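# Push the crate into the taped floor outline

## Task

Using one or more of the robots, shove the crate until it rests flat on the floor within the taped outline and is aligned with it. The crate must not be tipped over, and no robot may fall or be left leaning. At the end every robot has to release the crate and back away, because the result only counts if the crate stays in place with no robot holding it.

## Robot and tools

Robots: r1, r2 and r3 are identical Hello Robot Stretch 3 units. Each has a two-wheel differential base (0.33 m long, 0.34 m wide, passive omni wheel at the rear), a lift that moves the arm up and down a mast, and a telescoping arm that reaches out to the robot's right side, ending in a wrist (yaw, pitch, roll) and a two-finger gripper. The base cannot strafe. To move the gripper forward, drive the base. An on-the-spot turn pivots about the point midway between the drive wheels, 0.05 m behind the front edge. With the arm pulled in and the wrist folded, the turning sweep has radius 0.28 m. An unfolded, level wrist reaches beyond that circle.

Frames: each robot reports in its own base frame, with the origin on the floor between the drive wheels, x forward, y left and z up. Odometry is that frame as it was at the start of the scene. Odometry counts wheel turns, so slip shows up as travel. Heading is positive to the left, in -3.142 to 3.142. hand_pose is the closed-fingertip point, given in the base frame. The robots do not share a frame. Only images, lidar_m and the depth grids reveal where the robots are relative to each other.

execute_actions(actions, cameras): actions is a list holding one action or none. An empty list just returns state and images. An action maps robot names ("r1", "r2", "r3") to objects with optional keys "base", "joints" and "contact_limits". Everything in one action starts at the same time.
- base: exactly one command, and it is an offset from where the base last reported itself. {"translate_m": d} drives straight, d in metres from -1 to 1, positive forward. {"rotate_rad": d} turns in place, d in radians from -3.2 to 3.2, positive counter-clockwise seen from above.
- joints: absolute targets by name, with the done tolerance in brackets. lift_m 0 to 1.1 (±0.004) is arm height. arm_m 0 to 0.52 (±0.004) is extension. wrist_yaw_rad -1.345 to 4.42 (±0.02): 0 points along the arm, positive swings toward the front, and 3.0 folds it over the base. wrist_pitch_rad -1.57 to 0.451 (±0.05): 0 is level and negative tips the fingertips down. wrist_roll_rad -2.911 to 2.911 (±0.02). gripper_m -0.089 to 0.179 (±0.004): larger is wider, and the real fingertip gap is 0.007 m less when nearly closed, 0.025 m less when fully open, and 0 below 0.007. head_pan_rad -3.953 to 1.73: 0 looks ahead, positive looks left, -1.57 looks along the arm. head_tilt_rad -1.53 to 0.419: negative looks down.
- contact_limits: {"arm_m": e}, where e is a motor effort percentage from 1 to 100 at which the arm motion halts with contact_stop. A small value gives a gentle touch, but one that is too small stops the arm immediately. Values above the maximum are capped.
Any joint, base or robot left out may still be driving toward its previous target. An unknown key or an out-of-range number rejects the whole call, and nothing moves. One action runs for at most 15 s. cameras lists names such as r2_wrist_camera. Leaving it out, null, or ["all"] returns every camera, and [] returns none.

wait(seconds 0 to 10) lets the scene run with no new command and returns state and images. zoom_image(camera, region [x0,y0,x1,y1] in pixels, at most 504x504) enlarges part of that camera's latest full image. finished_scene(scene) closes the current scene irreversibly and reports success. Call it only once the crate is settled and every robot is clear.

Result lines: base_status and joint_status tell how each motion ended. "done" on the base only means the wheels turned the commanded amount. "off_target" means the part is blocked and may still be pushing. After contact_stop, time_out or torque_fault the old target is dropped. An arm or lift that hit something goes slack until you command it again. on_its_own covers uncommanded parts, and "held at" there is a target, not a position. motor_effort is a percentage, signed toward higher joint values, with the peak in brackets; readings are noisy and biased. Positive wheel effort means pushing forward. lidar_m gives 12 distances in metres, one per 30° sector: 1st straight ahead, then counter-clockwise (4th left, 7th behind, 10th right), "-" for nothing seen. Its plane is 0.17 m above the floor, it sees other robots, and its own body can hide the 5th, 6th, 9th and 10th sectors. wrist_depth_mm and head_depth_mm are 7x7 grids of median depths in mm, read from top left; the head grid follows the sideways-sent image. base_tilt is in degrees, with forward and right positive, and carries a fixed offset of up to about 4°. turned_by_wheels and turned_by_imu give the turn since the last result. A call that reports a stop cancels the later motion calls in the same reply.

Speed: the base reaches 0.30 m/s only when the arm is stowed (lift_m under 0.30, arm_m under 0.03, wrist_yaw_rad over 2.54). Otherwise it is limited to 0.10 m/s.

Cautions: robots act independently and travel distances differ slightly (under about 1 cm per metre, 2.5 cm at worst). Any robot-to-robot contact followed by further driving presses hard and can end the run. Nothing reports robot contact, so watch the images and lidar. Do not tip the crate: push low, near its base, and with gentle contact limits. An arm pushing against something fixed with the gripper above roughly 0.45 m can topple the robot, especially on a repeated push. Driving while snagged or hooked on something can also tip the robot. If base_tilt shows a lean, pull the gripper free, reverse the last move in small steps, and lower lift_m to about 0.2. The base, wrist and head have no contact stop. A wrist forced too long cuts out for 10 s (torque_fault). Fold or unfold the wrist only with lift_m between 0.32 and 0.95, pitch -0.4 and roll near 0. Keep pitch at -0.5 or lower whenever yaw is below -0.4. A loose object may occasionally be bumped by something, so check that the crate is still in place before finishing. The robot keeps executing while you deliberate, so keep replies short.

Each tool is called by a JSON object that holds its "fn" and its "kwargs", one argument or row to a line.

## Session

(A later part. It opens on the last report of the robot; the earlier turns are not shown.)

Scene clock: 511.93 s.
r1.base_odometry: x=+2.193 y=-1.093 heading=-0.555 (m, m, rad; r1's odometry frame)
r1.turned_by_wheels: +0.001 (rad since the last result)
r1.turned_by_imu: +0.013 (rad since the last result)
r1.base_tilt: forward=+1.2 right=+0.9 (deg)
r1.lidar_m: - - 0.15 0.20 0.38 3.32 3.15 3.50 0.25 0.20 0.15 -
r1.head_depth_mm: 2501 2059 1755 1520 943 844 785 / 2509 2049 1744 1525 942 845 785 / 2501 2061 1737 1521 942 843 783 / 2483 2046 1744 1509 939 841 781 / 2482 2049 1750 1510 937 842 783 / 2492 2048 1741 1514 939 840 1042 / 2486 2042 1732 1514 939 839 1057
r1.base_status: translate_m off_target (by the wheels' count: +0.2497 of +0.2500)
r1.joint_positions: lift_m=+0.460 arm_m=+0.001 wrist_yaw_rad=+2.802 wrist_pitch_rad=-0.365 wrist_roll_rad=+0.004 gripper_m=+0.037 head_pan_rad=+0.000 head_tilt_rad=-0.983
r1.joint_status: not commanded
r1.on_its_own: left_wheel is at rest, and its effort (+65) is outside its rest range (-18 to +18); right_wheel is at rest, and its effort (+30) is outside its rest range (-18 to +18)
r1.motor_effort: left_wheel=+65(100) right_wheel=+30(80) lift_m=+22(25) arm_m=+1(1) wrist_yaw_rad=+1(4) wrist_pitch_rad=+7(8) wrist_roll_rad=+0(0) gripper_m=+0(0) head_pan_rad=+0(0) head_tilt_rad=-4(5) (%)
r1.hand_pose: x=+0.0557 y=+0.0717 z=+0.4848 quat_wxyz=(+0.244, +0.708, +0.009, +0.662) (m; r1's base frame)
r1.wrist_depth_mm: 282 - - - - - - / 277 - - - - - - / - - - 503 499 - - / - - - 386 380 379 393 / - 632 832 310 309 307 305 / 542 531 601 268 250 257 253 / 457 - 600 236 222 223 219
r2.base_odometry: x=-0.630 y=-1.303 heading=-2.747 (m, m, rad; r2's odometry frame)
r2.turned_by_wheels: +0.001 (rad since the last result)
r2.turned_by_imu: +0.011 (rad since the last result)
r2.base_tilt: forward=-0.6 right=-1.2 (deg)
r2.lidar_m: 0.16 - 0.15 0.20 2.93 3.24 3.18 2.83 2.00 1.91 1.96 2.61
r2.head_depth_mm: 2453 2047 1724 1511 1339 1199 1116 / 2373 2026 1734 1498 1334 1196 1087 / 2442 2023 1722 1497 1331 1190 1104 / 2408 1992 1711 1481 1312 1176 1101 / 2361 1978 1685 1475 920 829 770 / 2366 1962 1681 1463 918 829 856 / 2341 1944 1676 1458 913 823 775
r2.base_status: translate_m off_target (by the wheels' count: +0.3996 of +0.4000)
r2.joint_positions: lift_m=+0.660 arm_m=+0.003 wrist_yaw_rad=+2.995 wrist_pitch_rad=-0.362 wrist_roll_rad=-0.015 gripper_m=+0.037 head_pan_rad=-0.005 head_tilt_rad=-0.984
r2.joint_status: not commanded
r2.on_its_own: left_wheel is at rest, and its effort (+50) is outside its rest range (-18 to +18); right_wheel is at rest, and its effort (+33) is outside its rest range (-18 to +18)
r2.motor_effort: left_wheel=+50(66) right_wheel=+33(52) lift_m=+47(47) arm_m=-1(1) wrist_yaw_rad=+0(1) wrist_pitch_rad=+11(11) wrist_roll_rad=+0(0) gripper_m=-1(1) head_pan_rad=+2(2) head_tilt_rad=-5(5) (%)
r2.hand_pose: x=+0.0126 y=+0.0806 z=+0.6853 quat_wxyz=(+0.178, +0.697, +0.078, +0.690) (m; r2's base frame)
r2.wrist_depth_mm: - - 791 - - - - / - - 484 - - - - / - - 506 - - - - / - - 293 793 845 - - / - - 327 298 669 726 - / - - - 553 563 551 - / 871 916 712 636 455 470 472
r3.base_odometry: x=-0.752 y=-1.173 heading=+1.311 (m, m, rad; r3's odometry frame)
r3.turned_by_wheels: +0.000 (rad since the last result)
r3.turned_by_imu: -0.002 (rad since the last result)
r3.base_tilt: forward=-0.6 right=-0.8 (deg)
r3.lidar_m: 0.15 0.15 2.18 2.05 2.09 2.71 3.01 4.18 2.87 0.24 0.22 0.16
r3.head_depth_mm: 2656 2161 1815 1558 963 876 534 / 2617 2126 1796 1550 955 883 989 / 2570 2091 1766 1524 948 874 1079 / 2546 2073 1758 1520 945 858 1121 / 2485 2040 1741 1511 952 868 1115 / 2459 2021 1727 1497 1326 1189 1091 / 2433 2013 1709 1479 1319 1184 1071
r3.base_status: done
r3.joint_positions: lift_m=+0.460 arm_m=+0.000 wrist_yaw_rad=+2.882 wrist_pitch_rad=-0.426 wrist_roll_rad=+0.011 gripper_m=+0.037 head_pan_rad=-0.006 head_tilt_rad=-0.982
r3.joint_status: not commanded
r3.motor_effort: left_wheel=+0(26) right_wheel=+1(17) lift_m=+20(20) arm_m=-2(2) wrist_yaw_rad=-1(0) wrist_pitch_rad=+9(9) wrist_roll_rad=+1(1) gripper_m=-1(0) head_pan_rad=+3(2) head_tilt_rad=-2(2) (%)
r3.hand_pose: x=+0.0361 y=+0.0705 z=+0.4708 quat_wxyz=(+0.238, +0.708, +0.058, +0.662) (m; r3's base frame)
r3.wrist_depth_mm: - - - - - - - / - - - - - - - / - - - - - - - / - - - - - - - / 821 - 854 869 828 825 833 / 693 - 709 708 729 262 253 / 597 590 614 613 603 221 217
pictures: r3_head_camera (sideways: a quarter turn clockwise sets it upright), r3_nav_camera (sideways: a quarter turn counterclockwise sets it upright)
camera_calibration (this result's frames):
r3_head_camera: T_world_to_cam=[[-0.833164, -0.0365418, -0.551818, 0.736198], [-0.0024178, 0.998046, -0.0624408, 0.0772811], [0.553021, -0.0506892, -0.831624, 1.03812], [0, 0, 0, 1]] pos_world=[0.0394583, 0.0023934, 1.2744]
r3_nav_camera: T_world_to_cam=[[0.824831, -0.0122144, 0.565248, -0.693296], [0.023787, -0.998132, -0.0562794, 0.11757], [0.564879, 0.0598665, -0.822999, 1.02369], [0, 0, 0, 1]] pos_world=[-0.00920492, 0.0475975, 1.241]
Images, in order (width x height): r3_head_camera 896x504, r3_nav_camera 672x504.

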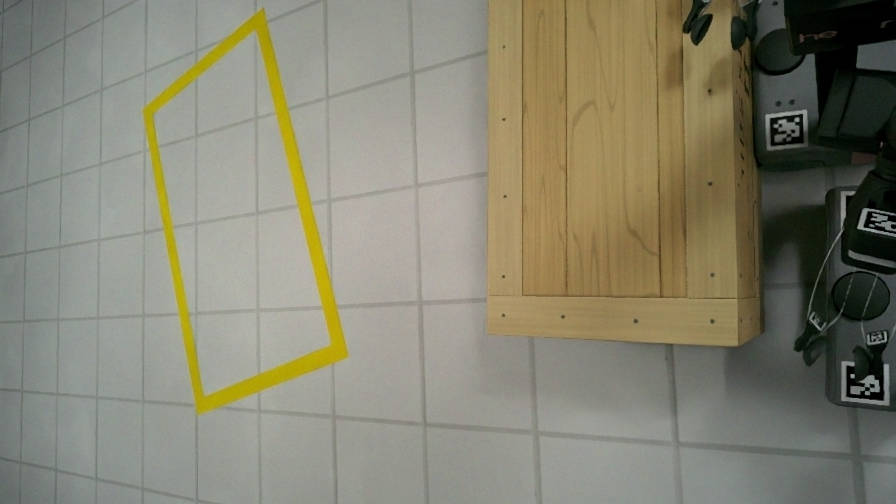

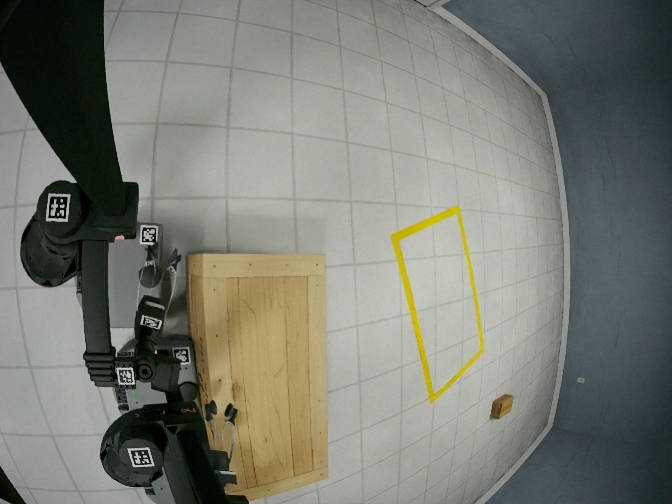

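{"fn": "execute_actions", "kwargs": {
  "actions": [
    {"r1":{"base":{"translate_m":-0.1},"joints":{"lift_m":0.28}},"r2":{"base":{"translate_m":-0.1},"joints":{"lift_m":0.28}},"r3":{"base":{"rotate_rad":-0.07},"joints":{"lift_m":0.28}}}
  ],
  "cameras": []
}}

{"fn": "execute_actions", "kwargs": {
  "actions": [
    {"r1":{"base":{"rotate_rad":-0.04}},"r2":{"base":{"rotate_rad":-0.07}},"r3":{"base":{"translate_m":-0.6}}}
  ],
  "cameras": []
}}

{"fn": "execute_actions", "kwargs": {
  "actions": [
    {"r1":{"base":{"translate_m":-1.0}},"r2":{"base":{"translate_m":-0.62}}}
  ],
  "cameras": ["r1_nav_camera"]
}}

Scene clock: 601.00 s.
r1.base_odometry: x=+2.108 y=-1.040 heading=-0.555 (m, m, rad; r1's odometry frame)
r1.turned_by_wheels: +0.000 (rad since the last result)
r1.turned_by_imu: -0.002 (rad since the last result)
r1.base_tilt: forward=+1.3 right=+0.8 (deg)
r1.lidar_m: 0.15 0.16 0.21 0.36 2.52 3.33 3.05 3.50 0.25 0.25 0.21 0.16
r1.head_depth_mm: 2523 2061 1746 1517 938 857 1085 / 2483 2062 1741 1515 937 856 1102 / 2521 2054 1750 1516 942 854 1117 / 2485 2057 1741 1516 940 856 1113 / 2475 2050 1724 1523 939 867 1118 / 2471 2037 1737 1507 940 868 1087 / 2494 2036 1740 1502 937 865 751
r1.base_status: done
r1.joint_positions: lift_m=+0.280 arm_m=+0.001 wrist_yaw_rad=+2.802 wrist_pitch_rad=-0.365 wrist_roll_rad=+0.004 gripper_m=+0.037 head_pan_rad=+0.000 head_tilt_rad=-0.983
r1.joint_status: all done
r1.motor_effort: left_wheel=+0(58) right_wheel=-1(28) lift_m=+20(22) arm_m=+1(1) wrist_yaw_rad=-1(1) wrist_pitch_rad=+7(7) wrist_roll_rad=+0(0) gripper_m=+0(1) head_pan_rad=+0(0) head_tilt_rad=-4(3) (%)
r1.hand_pose: x=+0.0557 y=+0.0717 z=+0.3049 quat_wxyz=(+0.244, +0.708, +0.009, +0.662) (m; r1's base frame)
r1.wrist_depth_mm: 211 230 - 345 234 215 211 / - 296 - 374 215 151 126 / - 579 997 419 228 158 120 / - 468 463 474 245 164 124 / - 373 372 551 239 173 129 / 324 349 - 497 269 181 134 / 396 - - 433 311 183 139
r2.base_odometry: x=-0.538 y=-1.264 heading=-2.747 (m, m, rad; r2's odometry frame)
r2.turned_by_wheels: +0.000 (rad since the last result)
r2.turned_by_imu: -0.003 (rad since the last result)
r2.base_tilt: forward=-0.7 right=-1.0 (deg)
r2.lidar_m: 0.16 0.15 0.21 0.36 2.93 3.12 3.08 2.84 2.01 1.91 1.96 2.62
r2.head_depth_mm: 2472 2020 1728 1519 1336 1202 1084 / 2329 2030 1730 1510 1331 1190 1097 / 2464 1998 1715 1486 1326 1191 1110 / 2430 1990 1701 1482 1292 1188 1102 / 2387 1990 1684 1481 920 853 1102 / 2368 1963 1665 1478 916 851 1077 / 2365 1948 1669 1467 911 845 720
r2.base_status: done
r2.joint_positions: lift_m=+0.280 arm_m=+0.003 wrist_yaw_rad=+2.995 wrist_pitch_rad=-0.362 wrist_roll_rad=-0.015 gripper_m=+0.037 head_pan_rad=-0.005 head_tilt_rad=-0.984
r2.joint_status: all done
r2.motor_effort: left_wheel=+1(45) right_wheel=-1(31) lift_m=+28(43) arm_m=-1(1) wrist_yaw_rad=+0(0) wrist_pitch_rad=+11(11) wrist_roll_rad=-1(0) gripper_m=-1(0) head_pan_rad=+2(2) head_tilt_rad=-4(4) (%)
r2.hand_pose: x=+0.0126 y=+0.0806 z=+0.3058 quat_wxyz=(+0.178, +0.697, +0.078, +0.690) (m; r2's base frame)
r2.wrist_depth_mm: - - 228 535 437 357 342 / - - 298 579 369 228 177 / - - 697 815 383 232 168 / 860 - 531 649 390 239 170 / 677 415 438 456 374 240 172 / 549 345 - 375 349 249 175 / 483 365 - 472 448 239 180
r3.base_odometry: x=-0.752 y=-1.173 heading=+1.241 (m, m, rad; r3's odometry frame)
r3.turned_by_wheels: -0.070 (rad since the last result)
r3.turned_by_imu: -0.070 (rad since the last result)
r3.base_tilt: forward=-0.6 right=-0.8 (deg)
r3.lidar_m: 0.15 0.15 2.25 2.05 2.07 2.56 3.01 4.36 2.95 0.25 0.23 0.16
r3.head_depth_mm: 2530 2131 1801 1557 963 901 943 / 2586 2108 1793 1547 953 885 965 / 2567 2099 1770 1531 949 878 1129 / 2537 2063 1760 1523 944 871 1117 / 2486 2047 1733 1500 938 849 1119 / 2463 2023 1721 1494 1320 1188 1090 / 2442 1995 1712 1487 1319 1178 1068
r3.base_status: done
r3.joint_positions: lift_m=+0.280 arm_m=+0.000 wrist_yaw_rad=+2.882 wrist_pitch_rad=-0.426 wrist_roll_rad=+0.011 gripper_m=+0.037 head_pan_rad=-0.006 head_tilt_rad=-0.982
r3.joint_status: all done
r3.motor_effort: left_wheel=+2(4) right_wheel=-1(5) lift_m=+12(18) arm_m=-2(2) wrist_yaw_rad=-1(1) wrist_pitch_rad=+9(9) wrist_roll_rad=+1(1) gripper_m=+0(1) head_pan_rad=+2(3) head_tilt_rad=-3(2) (%)
r3.hand_pose: x=+0.0361 y=+0.0705 z=+0.2913 quat_wxyz=(+0.238, +0.708, +0.058, +0.662) (m; r3's base frame)
r3.wrist_depth_mm: - - - - - - - / - - - - - - 127 / - 970 943 964 985 166 127 / 666 730 734 713 715 172 131 / 574 - 600 594 583 180 135 / 490 - 507 490 494 186 140 / 431 - - 424 415 193 146
pictures: none
No camera images: the call's "cameras" was empty. Leave "cameras" out to get every camera's image.

Scene clock: 604.63 s.
r1.base_odometry: x=+2.108 y=-1.040 heading=-0.595 (m, m, rad; r1's odometry frame)
r1.turned_by_wheels: -0.040 (rad since the last result)
r1.turned_by_imu: -0.041 (rad since the last result)
r1.base_tilt: forward=+1.2 right=+0.9 (deg)
r1.lidar_m: 0.15 0.16 0.21 2.45 2.50 0.71 3.04 3.68 0.25 0.24 0.22 0.16
r1.head_depth_mm: 2440 2050 1745 1515 940 858 960 / 2521 2045 1743 1518 942 857 1103 / 2505 2062 1746 1516 941 855 1118 / 2474 2050 1748 1515 938 856 1118 / 2471 2055 1744 1509 938 856 1119 / 2485 2038 1742 1509 937 866 1084 / 2494 2049 1738 1510 939 866 1087
r1.base_status: done
r1.joint_positions: lift_m=+0.280 arm_m=+0.001 wrist_yaw_rad=+2.802 wrist_pitch_rad=-0.365 wrist_roll_rad=+0.004 gripper_m=+0.037 head_pan_rad=+0.000 head_tilt_rad=-0.983
r1.joint_status: not commanded
r1.motor_effort: left_wheel=+3(10) right_wheel=-2(8) lift_m=+21(20) arm_m=+1(1) wrist_yaw_rad=+1(1) wrist_pitch_rad=+7(7) wrist_roll_rad=+0(0) gripper_m=+0(0) head_pan_rad=+0(1) head_tilt_rad=-4(4) (%)
r1.hand_pose: x=+0.0557 y=+0.0717 z=+0.3049 quat_wxyz=(+0.244, +0.708, +0.009, +0.662) (m; r1's base frame)
r1.wrist_depth_mm: - - - 339 223 216 210 / - - - 343 207 148 125 / - - 998 381 219 155 120 / - 756 747 436 236 162 124 / - 598 600 516 234 171 128 / 494 528 - 480 262 180 134 / 442 - - 429 307 182 140
r2.base_odometry: x=-0.538 y=-1.264 heading=-2.817 (m, m, rad; r2's odometry frame)
r2.turned_by_wheels: -0.070 (rad since the last result)
r2.turned_by_imu: -0.070 (rad since the last result)
r2.base_tilt: forward=-0.6 right=-1.1 (deg)
r2.lidar_m: 0.15 0.15 0.20 0.36 1.00 3.65 3.08 3.07 2.06 1.92 1.94 2.45
r2.head_depth_mm: 2458 2032 1738 1508 1336 1202 1087 / 2432 2036 1718 1500 1337 1196 1093 / 2314 1988 1712 1493 1333 1190 1106 / 2399 1991 1683 1492 1317 1185 1105 / 2360 1974 1706 1476 933 867 1104 / 2350 1968 1676 1467 914 852 1080 / 2343 1947 1678 1458 913 830 978
r2.base_status: done
r2.joint_positions: lift_m=+0.280 arm_m=+0.003 wrist_yaw_rad=+2.995 wrist_pitch_rad=-0.362 wrist_roll_rad=-0.015 gripper_m=+0.037 head_pan_rad=-0.005 head_tilt_rad=-0.984
r2.joint_status: not commanded
r2.motor_effort: left_wheel=+2(8) right_wheel=-2(7) lift_m=+28(28) arm_m=-1(1) wrist_yaw_rad=+0(0) wrist_pitch_rad=+11(10) wrist_roll_rad=+0(0) gripper_m=+0(0) head_pan_rad=+2(2) head_tilt_rad=-4(4) (%)
r2.hand_pose: x=+0.0126 y=+0.0806 z=+0.3058 quat_wxyz=(+0.178, +0.697, +0.078, +0.690) (m; r2's base frame)
r2.wrist_depth_mm: - - 220 554 367 362 345 / - - 289 522 325 210 171 / 929 - - 749 336 217 161 / 841 - 527 687 347 225 164 / 700 412 439 616 338 229 167 / 373 346 - 524 317 236 170 / 459 349 - 485 423 230 174
r3.base_odometry: x=-0.947 y=-1.741 heading=+1.241 (m, m, rad; r3's odometry frame)
r3.turned_by_wheels: +0.000 (rad since the last result)
r3.turned_by_imu: -0.002 (rad since the last result)
r3.base_tilt: forward=-0.7 right=-0.9 (deg)
r3.lidar_m: 0.74 3.31 2.16 1.96 1.98 2.44 2.42 3.77 3.05 2.79 0.86 0.60
r3.head_depth_mm: 2632 2083 1192 1042 1183 1228 1105 / 2612 2123 1255 897 1191 1220 1117 / 2573 2088 1241 1316 1310 1216 1122 / 2531 2073 1241 1346 1342 1201 1121 / 2516 2053 1277 1449 1337 1196 1114 / 2451 2023 1723 1500 1319 1188 1092 / 2448 2005 1706 1487 1317 1181 1068
r3.base_status: done
r3.joint_positions: lift_m=+0.280 arm_m=+0.000 wrist_yaw_rad=+2.882 wrist_pitch_rad=-0.426 wrist_roll_rad=+0.011 gripper_m=+0.037 head_pan_rad=-0.006 head_tilt_rad=-0.982
r3.joint_status: not commanded
r3.motor_effort: left_wheel=+1(4) right_wheel=-1(6) lift_m=+12(12) arm_m=-2(2) wrist_yaw_rad=+0(0) wrist_pitch_rad=+9(9) wrist_roll_rad=+1(1) gripper_m=+0(0) head_pan_rad=+3(4) head_tilt_rad=-2(2) (%)
r3.hand_pose: x=+0.0361 y=+0.0705 z=+0.2913 quat_wxyz=(+0.238, +0.708, +0.058, +0.662) (m; r3's base frame)
r3.wrist_depth_mm: - - - - - - - / - - - - - - - / - 959 967 960 969 972 962 / 679 729 732 736 734 736 747 / 575 - 602 588 603 595 600 / 492 - 502 487 519 491 495 / 426 - - 421 420 429 424
pictures: none
No camera images: the call's "cameras" was empty. Leave "cameras" out to get every camera's image.

Scene clock: 609.73 s.
r1.base_odometry: x=+1.280 y=-0.479 heading=-0.595 (m, m, rad; r1's odometry frame)
r1.turned_by_wheels: +0.000 (rad since the last result)
r1.turned_by_imu: -0.004 (rad since the last result)
r1.base_tilt: forward=+1.2 right=+0.9 (deg)
r1.lidar_m: 1.15 0.56 0.54 2.36 2.39 3.04 2.04 3.40 2.59 2.41 0.52 0.39
r1.head_depth_mm: 2496 2054 1746 1515 756 721 1073 / 2490 1437 1559 1513 1344 1066 1105 / 2500 1441 1567 1521 1344 1201 1119 / 2511 1439 1572 1521 1336 1202 1115 / 2501 1434 1580 1511 1340 1201 1120 / 2504 1441 1580 1513 1150 1146 1084 / 2485 2039 1732 1506 835 1064 1086
r1.base_status: done
r1.joint_positions: lift_m=+0.280 arm_m=+0.001 wrist_yaw_rad=+2.802 wrist_pitch_rad=-0.365 wrist_roll_rad=+0.004 gripper_m=+0.037 head_pan_rad=+0.000 head_tilt_rad=-0.983
r1.joint_status: not commanded
r1.motor_effort: left_wheel=+3(9) right_wheel=-3(10) lift_m=+21(20) arm_m=+1(1) wrist_yaw_rad=+0(1) wrist_pitch_rad=+7(7) wrist_roll_rad=+0(0) gripper_m=-1(0) head_pan_rad=+1(0) head_tilt_rad=-4(4) (%)
r1.hand_pose: x=+0.0557 y=+0.0717 z=+0.3049 quat_wxyz=(+0.244, +0.708, +0.009, +0.662) (m; r1's base frame)
r1.wrist_depth_mm: - - - - - - - / - - - - - - - / - - 978 619 586 955 907 / - 763 753 495 478 689 727 / - 606 607 548 537 584 586 / 492 528 - 504 483 491 494 / 439 - - 431 429 423 422
r2.base_odometry: x=+0.050 y=-1.067 heading=-2.817 (m, m, rad; r2's odometry frame)
r2.turned_by_wheels: +0.000 (rad since the last result)
r2.turned_by_imu: -0.004 (rad since the last result)
r2.base_tilt: forward=-0.7 right=-1.1 (deg)
r2.lidar_m: 0.76 0.78 1.03 0.78 0.52 0.51 2.48 3.19 2.14 1.98 2.01 2.54
r2.head_depth_mm: 2485 2038 1731 1506 1338 1202 1091 / 2431 2037 1722 1493 1326 1194 1096 / 2467 2017 1716 1494 1326 1194 1110 / 2399 2014 1705 1496 1320 1179 1099 / 2381 1985 1188 1373 1318 1175 1103 / 2390 1976 1176 1360 1303 1170 1078 / 2355 1945 1172 1342 1296 1165 1060
r2.base_status: done
r2.joint_positions: lift_m=+0.280 arm_m=+0.003 wrist_yaw_rad=+2.995 wrist_pitch_rad=-0.362 wrist_roll_rad=-0.015 gripper_m=+0.037 head_pan_rad=-0.005 head_tilt_rad=-0.984
r2.joint_status: not commanded
r2.motor_effort: left_wheel=+2(7) right_wheel=-3(9) lift_m=+28(28) arm_m=-1(1) wrist_yaw_rad=+0(1) wrist_pitch_rad=+11(11) wrist_roll_rad=+0(0) gripper_m=+0(1) head_pan_rad=+2(2) head_tilt_rad=-4(4) (%)
r2.hand_pose: x=+0.0126 y=+0.0806 z=+0.3058 quat_wxyz=(+0.178, +0.697, +0.078, +0.690) (m; r2's base frame)
r2.wrist_depth_mm: - - - - - - 750 / - - - - - - 788 / - - 742 - - - 786 / 813 - 755 862 830 828 766 / 542 665 706 657 672 658 661 / 526 559 - 551 571 541 550 / 476 479 - 501 454 474 469
r3.base_odometry: x=-0.947 y=-1.741 heading=+1.241 (m, m, rad; r3's odometry frame)
r3.turned_by_wheels: +0.000 (rad since the last result)
r3.turned_by_imu: -0.001 (rad since the last result)
r3.base_tilt: forward=-0.7 right=-0.9 (deg)
r3.lidar_m: 0.74 3.32 2.15 1.96 1.98 2.44 2.42 0.51 0.54 0.66 2.81 0.80
r3.head_depth_mm: 2628 2152 1265 1449 1375 1232 1108 / 2599 2126 1257 1415 1367 1222 1111 / 2584 2097 1250 1376 1357 1212 1127 / 2520 2070 1227 1350 1345 1204 1120 / 2493 2052 1278 1451 1338 1193 1113 / 2474 2017 1715 1496 1322 1190 1090 / 2466 2004 1702 1487 1321 1179 1071
r3.base_status: not commanded
r3.joint_positions: lift_m=+0.280 arm_m=+0.000 wrist_yaw_rad=+2.882 wrist_pitch_rad=-0.426 wrist_roll_rad=+0.011 gripper_m=+0.037 head_pan_rad=-0.006 head_tilt_rad=-0.982
r3.joint_status: not commanded
r3.motor_effort: left_wheel=+1(1) right_wheel=-1(1) lift_m=+12(12) arm_m=-2(2) wrist_yaw_rad=-1(0) wrist_pitch_rad=+9(9) wrist_roll_rad=+1(1) gripper_m=+0(0) head_pan_rad=+2(3) head_tilt_rad=-2(2) (%)
r3.hand_pose: x=+0.0361 y=+0.0705 z=+0.2913 quat_wxyz=(+0.238, +0.708, +0.058, +0.662) (m; r3's base frame)
r3.wrist_depth_mm: - - - - - - - / - - - - - - - / - 931 923 966 953 956 958 / 677 726 752 736 732 731 742 / 587 - 589 597 573 604 596 / 484 - 502 487 516 494 502 / 425 - - 421 412 424 427
pictures: r1_nav_camera (sideways: a quarter turn counterclockwise sets it upright)
camera_calibration (this result's frames):
r1_nav_camera: T_world_to_cam=[[0.825232, 0.0350894, 0.563703, -0.701412], [0.00276188, -0.998307, 0.0580994, -0.0207393], [0.564787, -0.0463886, -0.823932, 1.02604], [0, 0, 0, 1]] pos_world=[-0.000608314, 0.0515044, 1.24198]
Images, in order (width x height): r1_nav_camera 672x504.

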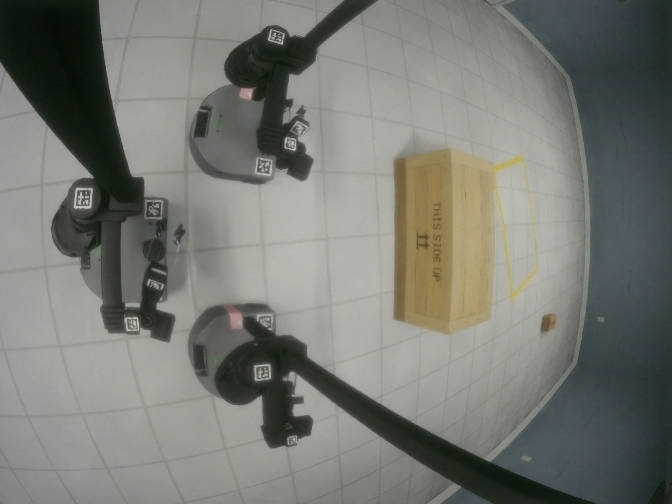

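{"fn": "execute_actions", "kwargs": {
  "actions": [
    {"r1":{"base":{"translate_m":-0.32}}}
  ],
  "cameras": []
}}

{"fn": "execute_actions", "kwargs": {
  "actions": [
    {"r1":{"base":{"rotate_rad":-3.09}},"r2":{"base":{"rotate_rad":-3.06}},"r3":{"base":{"rotate_rad":-3.02}}}
  ],
  "cameras": ["r1_nav_camera"]
}}

Scene clock: 622.57 s.
r1.base_odometry: x=+1.015 y=-0.300 heading=-0.595 (m, m, rad; r1's odometry frame)
r1.turned_by_wheels: +0.000 (rad since the last result)
r1.turned_by_imu: -0.002 (rad since the last result)
r1.base_tilt: forward=+1.1 right=+0.8 (deg)
r1.lidar_m: 1.47 0.79 2.48 2.33 2.36 3.05 1.73 3.08 2.63 2.44 2.48 0.68
r1.head_depth_mm: 2500 2062 1640 889 1217 1201 1092 / 2491 1611 1744 1255 1261 1207 1107 / 2481 1621 1742 1510 1339 1201 1116 / 2507 1625 1729 1510 1342 1200 1116 / 2493 1619 1744 1507 1336 1199 1119 / 2492 1727 1745 1273 1276 1202 1090 / 2490 2039 1736 1271 1234 1197 1084
r1.base_status: done
r1.joint_positions: lift_m=+0.280 arm_m=+0.001 wrist_yaw_rad=+2.802 wrist_pitch_rad=-0.365 wrist_roll_rad=+0.004 gripper_m=+0.037 head_pan_rad=+0.000 head_tilt_rad=-0.983
r1.joint_status: not commanded
r1.motor_effort: left_wheel=+3(9) right_wheel=-2(9) lift_m=+21(20) arm_m=+1(1) wrist_yaw_rad=-1(1) wrist_pitch_rad=+7(7) wrist_roll_rad=+0(0) gripper_m=+0(0) head_pan_rad=+0(0) head_tilt_rad=-4(4) (%)
r1.hand_pose: x=+0.0557 y=+0.0717 z=+0.3049 quat_wxyz=(+0.244, +0.708, +0.009, +0.662) (m; r1's base frame)
r1.wrist_depth_mm: - - - - - - - / - - - - - 786 - / - 985 - 966 704 586 609 / - 754 756 748 692 612 655 / - 609 602 593 592 582 580 / 502 524 - 497 480 495 489 / 441 - - 428 424 425 421
r2.base_odometry: x=+0.050 y=-1.067 heading=-2.817 (m, m, rad; r2's odometry frame)
r2.turned_by_wheels: +0.000 (rad since the last result)
r2.turned_by_imu: -0.002 (rad since the last result)
r2.base_tilt: forward=-0.8 right=-1.0 (deg)
r2.lidar_m: 0.77 0.78 1.03 0.78 2.82 0.77 2.49 3.19 2.14 1.98 2.01 2.54
r2.head_depth_mm: 2467 2017 1725 1511 1339 1199 1087 / 2462 2013 1720 1502 1326 1189 1095 / 2448 1998 1710 1486 1325 1184 1113 / 2429 2017 1708 1474 1315 1185 1105 / 2374 1976 1192 1366 1314 1175 1103 / 2376 1960 1177 1359 1304 1166 1077 / 2331 1962 1175 1348 1298 1160 1059
r2.base_status: not commanded
r2.joint_positions: lift_m=+0.280 arm_m=+0.003 wrist_yaw_rad=+2.995 wrist_pitch_rad=-0.362 wrist_roll_rad=-0.015 gripper_m=+0.037 head_pan_rad=-0.005 head_tilt_rad=-0.984
r2.joint_status: not commanded
r2.motor_effort: left_wheel=+2(2) right_wheel=-4(3) lift_m=+28(28) arm_m=-1(1) wrist_yaw_rad=+0(1) wrist_pitch_rad=+11(11) wrist_roll_rad=-1(1) gripper_m=+0(1) head_pan_rad=+2(2) head_tilt_rad=-4(4) (%)
r2.hand_pose: x=+0.0126 y=+0.0806 z=+0.3058 quat_wxyz=(+0.178, +0.697, +0.078, +0.690) (m; r2's base frame)
r2.wrist_depth_mm: - - - - - - 762 / - - - - - - 753 / - - 715 - - - 790 / 868 - 737 837 853 836 780 / 682 653 697 666 659 646 656 / 557 549 - 553 565 540 542 / 482 477 - 485 452 459 465
r3.base_odometry: x=-0.947 y=-1.741 heading=+1.241 (m, m, rad; r3's odometry frame)
r3.turned_by_wheels: +0.000 (rad since the last result)
r3.turned_by_imu: -0.001 (rad since the last result)
r3.base_tilt: forward=-0.7 right=-0.8 (deg)
r3.lidar_m: 0.75 3.32 2.15 1.96 1.97 2.44 2.42 0.78 3.04 0.66 2.81 0.80
r3.head_depth_mm: 2661 2136 1269 1444 1370 1230 1106 / 2615 2108 1255 1415 1367 1218 1114 / 2562 2110 1236 1378 1353 1208 1125 / 2545 2080 1230 1350 1356 1203 1121 / 2492 2042 1280 1452 1330 1199 1115 / 2481 2028 1720 1499 1326 1190 1093 / 2441 2028 1707 1485 1308 1181 1068
r3.base_status: not commanded
r3.joint_positions: lift_m=+0.280 arm_m=+0.000 wrist_yaw_rad=+2.882 wrist_pitch_rad=-0.426 wrist_roll_rad=+0.011 gripper_m=+0.037 head_pan_rad=-0.006 head_tilt_rad=-0.982
r3.joint_status: not commanded
r3.motor_effort: left_wheel=+0(2) right_wheel=-1(1) lift_m=+12(12) arm_m=-2(2) wrist_yaw_rad=-1(0) wrist_pitch_rad=+9(9) wrist_roll_rad=+1(1) gripper_m=+0(0) head_pan_rad=+3(3) head_tilt_rad=-2(2) (%)
r3.hand_pose: x=+0.0361 y=+0.0705 z=+0.2913 quat_wxyz=(+0.238, +0.708, +0.058, +0.662) (m; r3's base frame)
r3.wrist_depth_mm: - - - - - - - / - - - - - - - / - 928 951 938 946 968 992 / 692 709 706 718 757 725 738 / 578 - 592 602 589 598 586 / 495 - 503 487 511 497 498 / 429 - - 428 415 425 422
pictures: none
No camera images: the call's "cameras" was empty. Leave "cameras" out to get every camera's image.

Scene clock: 625.63 s.
r1.base_odometry: x=+1.015 y=-0.300 heading=+2.598 (m, m, rad; r1's odometry frame)
r1.turned_by_wheels: -3.090 (rad since the last result)
r1.turned_by_imu: -3.112 (rad since the last result)
r1.base_tilt: forward=+1.1 right=+0.7 (deg)
r1.lidar_m: 1.73 3.12 2.56 2.44 2.52 0.78 1.47 0.79 2.43 2.33 2.40 3.17
r1.head_depth_mm: 2508 2067 1754 1522 1345 1204 1089 / 2509 1886 1741 1520 1341 1201 1106 / 2493 1965 1745 1515 1339 1199 1116 / 2489 2051 1747 1507 1332 1200 1119 / 2494 2042 1736 1519 1340 1193 1113 / 2490 2033 1735 1509 1338 1194 1083 / 2478 2051 1736 1514 1334 1201 1084
r1.base_status: done
r1.joint_positions: lift_m=+0.280 arm_m=+0.001 wrist_yaw_rad=+2.802 wrist_pitch_rad=-0.365 wrist_roll_rad=+0.004 gripper_m=+0.037 head_pan_rad=+0.000 head_tilt_rad=-0.983
r1.joint_status: not commanded
r1.motor_effort: left_wheel=+3(15) right_wheel=-2(9) lift_m=+20(20) arm_m=+1(1) wrist_yaw_rad=-1(1) wrist_pitch_rad=+7(7) wrist_roll_rad=+0(0) gripper_m=+0(0) head_pan_rad=+0(0) head_tilt_rad=-4(4) (%)
r1.hand_pose: x=+0.0557 y=+0.0716 z=+0.3049 quat_wxyz=(+0.244, +0.708, +0.009, +0.662) (m; r1's base frame)
r1.wrist_depth_mm: - - - - - - - / - - - - - - - / - - 990 990 961 926 934 / - 762 749 739 743 722 710 / - 600 598 594 594 596 580 / 494 523 - 498 482 490 492 / 440 - - 434 426 425 421
r2.base_odometry: x=+0.050 y=-1.067 heading=+0.406 (m, m, rad; r2's odometry frame)
r2.turned_by_wheels: -3.060 (rad since the last result)
r2.turned_by_imu: -3.043 (rad since the last result)
r2.base_tilt: forward=-0.6 right=-1.2 (deg)
r2.lidar_m: 2.50 2.86 2.07 1.98 2.04 2.76 0.77 0.80 2.89 0.67 2.85 0.66
r2.head_depth_mm: 2262 2042 879 888 1208 1203 1087 / 2308 2022 1718 1246 1225 1193 1104 / 2437 2009 1712 1483 1332 1188 1101 / 2412 1997 1701 1483 1309 1180 1099 / 2370 1970 1702 1478 1323 1179 1102 / 2348 1971 1687 1472 1305 1175 1079 / 2326 1926 1672 1458 1301 1169 1061
r2.base_status: done
r2.joint_positions: lift_m=+0.280 arm_m=+0.003 wrist_yaw_rad=+2.995 wrist_pitch_rad=-0.362 wrist_roll_rad=-0.015 gripper_m=+0.037 head_pan_rad=-0.005 head_tilt_rad=-0.984
r2.joint_status: not commanded
r2.motor_effort: left_wheel=+2(9) right_wheel=-3(8) lift_m=+28(28) arm_m=-1(2) wrist_yaw_rad=+1(0) wrist_pitch_rad=+10(11) wrist_roll_rad=+0(0) gripper_m=-1(0) head_pan_rad=+2(2) head_tilt_rad=-4(4) (%)
r2.hand_pose: x=+0.0126 y=+0.0806 z=+0.3058 quat_wxyz=(+0.178, +0.697, +0.078, +0.690) (m; r2's base frame)
r2.wrist_depth_mm: - - - - - - - / - - - - - - - / - - - - - - - / 886 - 847 836 859 824 848 / 668 654 702 663 661 651 640 / 565 558 - 555 573 552 542 / 473 474 - 500 458 469 467
r3.base_odometry: x=-0.947 y=-1.741 heading=-1.779 (m, m, rad; r3's odometry frame)
r3.turned_by_wheels: -3.020 (rad since the last result)
r3.turned_by_imu: -2.979 (rad since the last result)
r3.base_tilt: forward=-0.6 right=-0.8 (deg)
r3.lidar_m: 2.42 0.79 2.92 0.78 1.02 0.76 0.74 2.82 2.05 1.96 2.02 2.74
r3.head_depth_mm: 2646 2137 1805 1559 1378 1228 1109 / 2591 2130 1787 1549 1362 1218 1111 / 2577 2085 1775 1538 1358 1214 1132 / 2355 2060 1754 1521 1341 1203 1114 / 2337 2041 1743 1509 1338 1193 1120 / 2479 2017 1725 1312 1283 1183 1092 / 2447 2016 1701 1254 1223 1181 1072
r3.base_status: done
r3.joint_positions: lift_m=+0.280 arm_m=+0.001 wrist_yaw_rad=+2.882 wrist_pitch_rad=-0.426 wrist_roll_rad=+0.011 gripper_m=+0.037 head_pan_rad=-0.006 head_tilt_rad=-0.982
r3.joint_status: not commanded
r3.motor_effort: left_wheel=+2(7) right_wheel=-1(5) lift_m=+12(13) arm_m=-3(3) wrist_yaw_rad=-1(1) wrist_pitch_rad=+9(9) wrist_roll_rad=+1(1) gripper_m=+0(0) head_pan_rad=+2(3) head_tilt_rad=-2(2) (%)
r3.hand_pose: x=+0.0361 y=+0.0705 z=+0.2913 quat_wxyz=(+0.238, +0.708, +0.058, +0.662) (m; r3's base frame)
r3.wrist_depth_mm: - - - - - - - / - - 879 - - - - / - 700 703 944 954 635 597 / 684 726 732 722 739 583 515 / 572 - 583 599 599 568 551 / 484 - 504 494 513 495 495 / 430 - - 425 413 428 418
pictures: r1_nav_camera (sideways: a quarter turn counterclockwise sets it upright)
camera_calibration (this result's frames):
r1_nav_camera: T_world_to_cam=[[0.825232, 0.0350895, 0.563703, -0.701412], [0.00276201, -0.998307, 0.0580994, -0.0207393], [0.564787, -0.0463885, -0.823932, 1.02604], [0, 0, 0, 1]] pos_world=[-0.000608318, 0.0515044, 1.24198]
Images, in order (width x height): r1_nav_camera 672x504.

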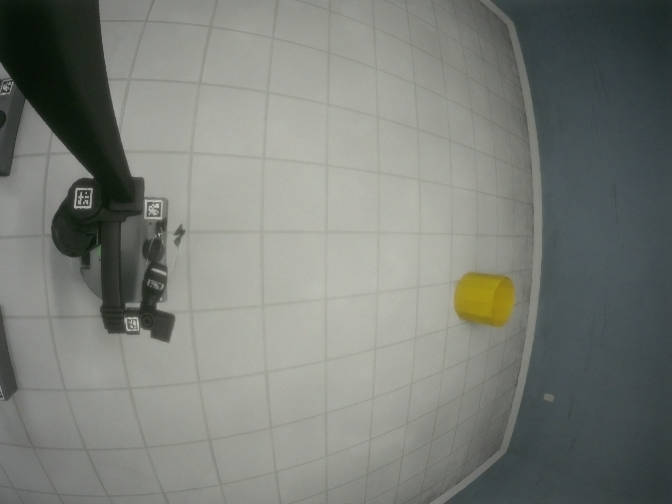

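{"fn": "execute_actions", "kwargs": {
  "actions": [
    {"r1":{"joints":{"head_pan_rad":-3.14,"head_tilt_rad":-0.6}},"r2":{"joints":{"head_pan_rad":-3.14,"head_tilt_rad":-0.98}},"r3":{"joints":{"head_pan_rad":-3.14,"head_tilt_rad":-0.98}}}
  ],
  "cameras": ["r1_head_camera","r2_head_camera","r3_head_camera","r1_nav_camera"]
}}

Scene clock: 634.07 s.
r1.base_odometry: x=+1.015 y=-0.300 heading=+2.598 (m, m, rad; r1's odometry frame)
r1.turned_by_wheels: +0.000 (rad since the last result)
r1.turned_by_imu: -0.001 (rad since the last result)
r1.base_tilt: forward=+1.3 right=+0.9 (deg)
r1.lidar_m: 1.72 3.13 2.54 2.44 2.52 0.78 1.47 0.79 2.44 2.32 2.39 3.18
r1.head_depth_mm: - - 3125 2148 1574 1161 1186 / - - 3125 1776 1733 1272 1188 / - - 3089 1771 1716 1400 1184 / - - 3053 1795 1714 1397 1183 / - - 3059 1810 1651 1363 1175 / - - 2563 1184 1179 1251 1177 / - - 3026 2168 1351 1280 1169
r1.base_status: not commanded
r1.joint_positions: lift_m=+0.280 arm_m=+0.001 wrist_yaw_rad=+2.802 wrist_pitch_rad=-0.365 wrist_roll_rad=+0.004 gripper_m=+0.037 head_pan_rad=-3.133 head_tilt_rad=-0.606
r1.joint_status: all done
r1.motor_effort: left_wheel=+3(3) right_wheel=-2(2) lift_m=+20(20) arm_m=+1(0) wrist_yaw_rad=+1(0) wrist_pitch_rad=+7(7) wrist_roll_rad=+0(0) gripper_m=+0(0) head_pan_rad=-3(43) head_tilt_rad=+4(35) (%)
r1.hand_pose: x=+0.0557 y=+0.0716 z=+0.3049 quat_wxyz=(+0.244, +0.708, +0.009, +0.662) (m; r1's base frame)
r1.wrist_depth_mm: - - - - - - - / - - - - - - - / - - 994 970 966 963 945 / - 755 747 743 734 722 713 / - 601 604 593 591 582 581 / 498 518 - 496 482 487 488 / 442 - - 429 431 422 421
r2.base_odometry: x=+0.050 y=-1.067 heading=+0.406 (m, m, rad; r2's odometry frame)
r2.turned_by_wheels: +0.000 (rad since the last result)
r2.turned_by_imu: -0.001 (rad since the last result)
r2.base_tilt: forward=-0.7 right=-1.2 (deg)
r2.lidar_m: 2.51 2.87 2.07 1.98 2.04 2.77 0.76 0.80 2.89 0.67 2.86 0.66
r2.head_depth_mm: 2468 2024 1724 1510 1344 1236 1072 / 2426 2027 1733 1497 1338 1206 1070 / 2414 1999 1707 1494 1320 - - / 2436 2008 1249 1432 1315 - - / 2397 1977 1189 1401 1310 1216 - / 2364 1977 1195 1403 1307 1194 - / 2342 1937 1200 1396 1305 1166 1082
r2.base_status: not commanded
r2.joint_positions: lift_m=+0.280 arm_m=+0.003 wrist_yaw_rad=+2.995 wrist_pitch_rad=-0.362 wrist_roll_rad=-0.015 gripper_m=+0.037 head_pan_rad=-3.133 head_tilt_rad=-0.982
r2.joint_status: all done
r2.motor_effort: left_wheel=+3(2) right_wheel=-3(3) lift_m=+28(28) arm_m=-1(1) wrist_yaw_rad=+1(1) wrist_pitch_rad=+11(10) wrist_roll_rad=+0(1) gripper_m=+0(0) head_pan_rad=-1(24) head_tilt_rad=+1(5) (%)
r2.hand_pose: x=+0.0126 y=+0.0806 z=+0.3058 quat_wxyz=(+0.178, +0.697, +0.078, +0.690) (m; r2's base frame)
r2.wrist_depth_mm: - - - - - - - / - - - - - - - / - - - - - - - / 848 - 840 822 835 819 803 / 661 662 699 663 656 665 652 / 555 547 - 550 575 552 540 / 477 471 - 495 455 462 469
r3.base_odometry: x=-0.947 y=-1.741 heading=-1.779 (m, m, rad; r3's odometry frame)
r3.turned_by_wheels: +0.000 (rad since the last result)
r3.turned_by_imu: -0.001 (rad since the last result)
r3.base_tilt: forward=-0.6 right=-0.9 (deg)
r3.lidar_m: 2.42 0.79 2.91 0.78 1.01 0.76 0.74 2.81 2.04 1.96 2.03 2.73
r3.head_depth_mm: 2653 2148 1265 1307 1367 1269 1095 / 2624 2125 1256 1325 1365 1238 1087 / 2580 2086 1243 1333 1353 - 1069 / 2523 2073 1297 1415 1353 - - / 2510 2053 1736 1513 1335 1236 - / 2460 2036 1714 1496 1330 1209 - / 2448 2006 1709 1489 1319 1187 1081
r3.base_status: not commanded
r3.joint_positions: lift_m=+0.280 arm_m=+0.001 wrist_yaw_rad=+2.882 wrist_pitch_rad=-0.426 wrist_roll_rad=+0.011 gripper_m=+0.037 head_pan_rad=-3.133 head_tilt_rad=-0.982
r3.joint_status: all done
r3.motor_effort: left_wheel=+2(1) right_wheel=-1(1) lift_m=+13(13) arm_m=-2(2) wrist_yaw_rad=-2(1) wrist_pitch_rad=+9(9) wrist_roll_rad=+1(1) gripper_m=+0(1) head_pan_rad=-1(25) head_tilt_rad=+1(2) (%)
r3.hand_pose: x=+0.0361 y=+0.0705 z=+0.2913 quat_wxyz=(+0.238, +0.708, +0.058, +0.662) (m; r3's base frame)
r3.wrist_depth_mm: - - - - - - - / - - 854 - - - - / - 669 718 945 960 626 601 / 681 706 717 722 727 585 507 / 577 - 587 603 583 563 554 / 486 - 507 487 508 495 497 / 430 - - 420 411 425 431
pictures: r1_head_camera (sideways: a quarter turn clockwise sets it upright), r1_nav_camera (sideways: a quarter turn counterclockwise sets it upright), r2_head_camera (sideways: a quarter turn clockwise sets it upright), r3_head_camera (sideways: a quarter turn clockwise sets it upright)
camera_calibration (this result's frames):
r1_head_camera: T_world_to_cam=[[0.582151, 0.0428589, -0.811951, 1.07189], [0.0510762, -0.998565, -0.016089, 0.0231942], [-0.811475, -0.0321051, -0.583504, 0.7241], [0, 0, 0, 1]] pos_world=[-0.037599, 0.00046798, 1.29321]
r1_nav_camera: T_world_to_cam=[[-0.559415, -0.0399713, 0.827924, -1.0373], [0.0100717, 0.998435, 0.0550087, -0.0167882], [-0.828827, 0.0391113, -0.558137, 0.688846], [0, 0, 0, 1]] pos_world=[-0.00917589, -0.0516418, 1.2442]
r2_head_camera: T_world_to_cam=[[0.850238, 0.015682, -0.526166, 0.695006], [-0.0114539, -0.998768, -0.0482761, 0.0603297], [-0.526275, 0.0470728, -0.849011, 1.06359], [0, 0, 0, 1]] pos_world=[-0.0304888, -0.000709842, 1.2716]
r3_head_camera: T_world_to_cam=[[0.832112, 0.0488285, -0.552454, 0.726869], [0.0170973, -0.997902, -0.0624472, 0.0771704], [-0.554345, 0.0425175, -0.831201, 1.04432], [0, 0, 0, 1]] pos_world=[-0.0272403, -0.00288557, 1.27442]
Images, in order (width x height): r1_head_camera 896x504, r1_nav_camera 672x504, r2_head_camera 896x504, r3_head_camera 896x504.

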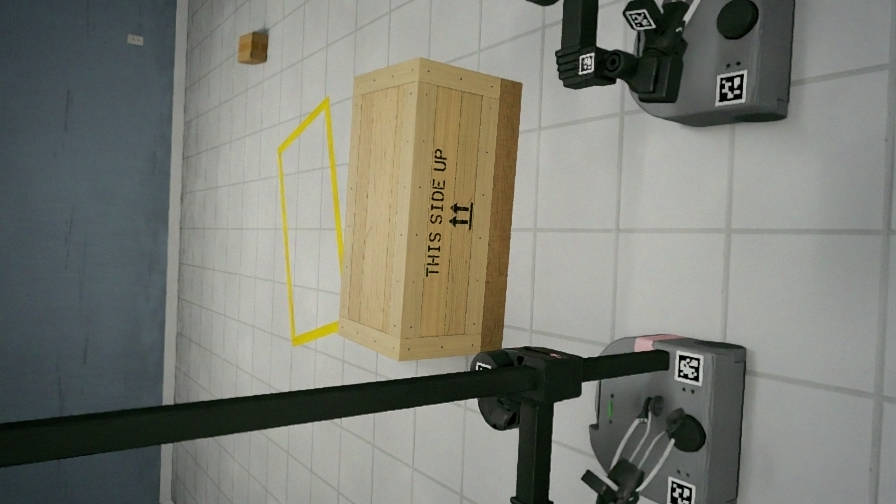

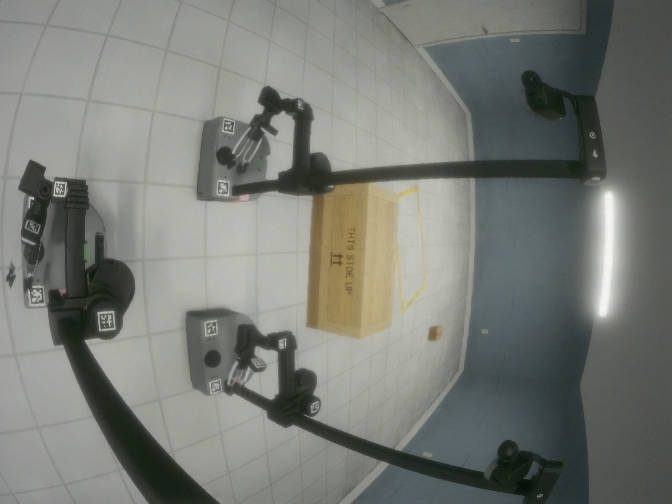

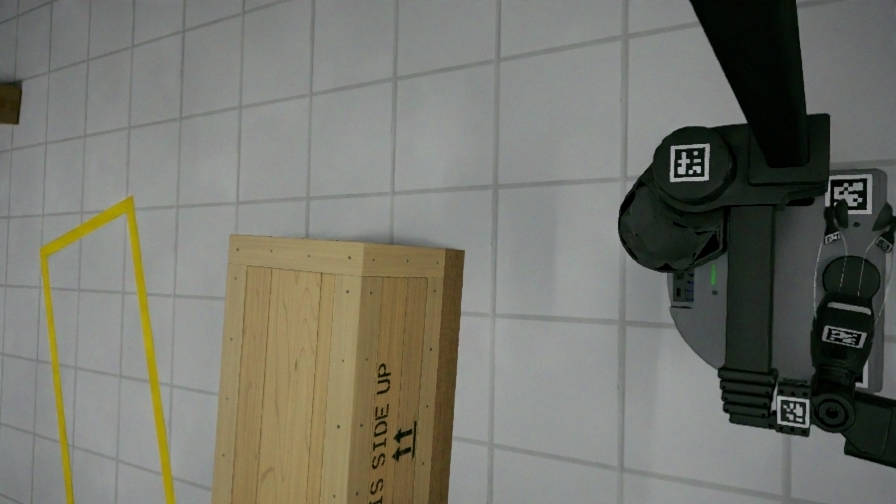

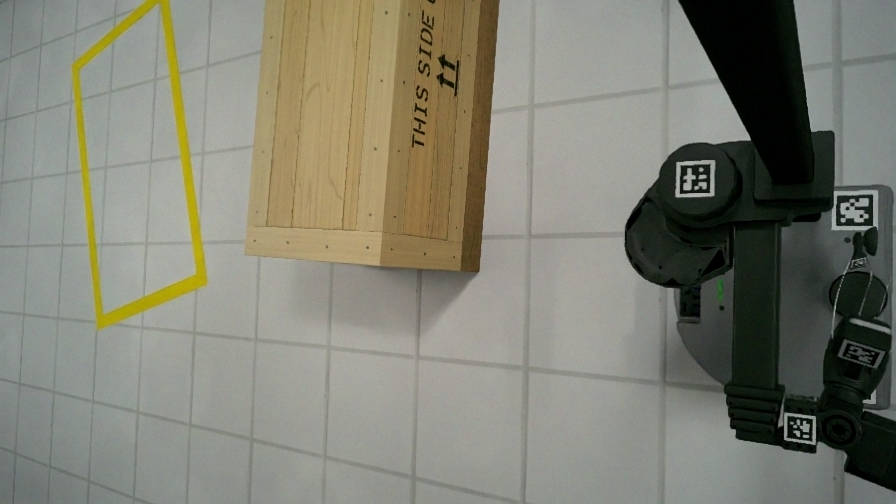

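{"fn": "zoom_image", "kwargs": {
  "camera": "r2_head_camera",
  "region": [380,220,560,504]
}}

{"fn": "zoom_image", "kwargs": {
  "camera": "r3_head_camera",
  "region": [400,0,580,300]
}}

Region (380, 220, 560, 504) of r2_head_camera's 896x504 image, scaled by 1.775, with more detail than that image has; it fills the left 319 columns of this view, and the rest is white.

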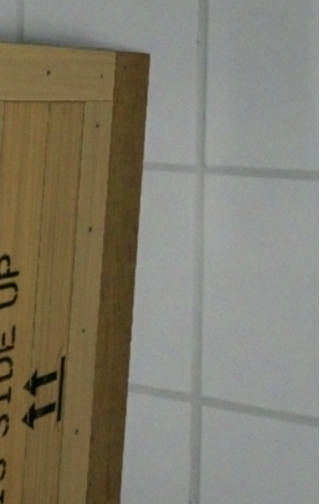

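Region (400, 0, 580, 300) of r3_head_camera's 896x504 image, scaled by 1.680, with more detail than that image has; it fills the left 302 columns of this view, and the rest is white.

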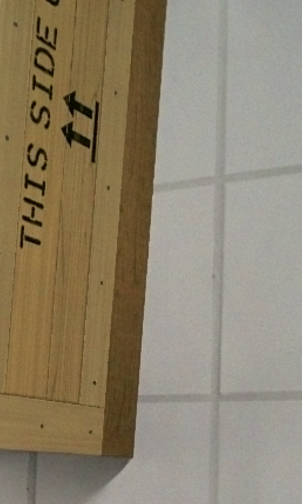

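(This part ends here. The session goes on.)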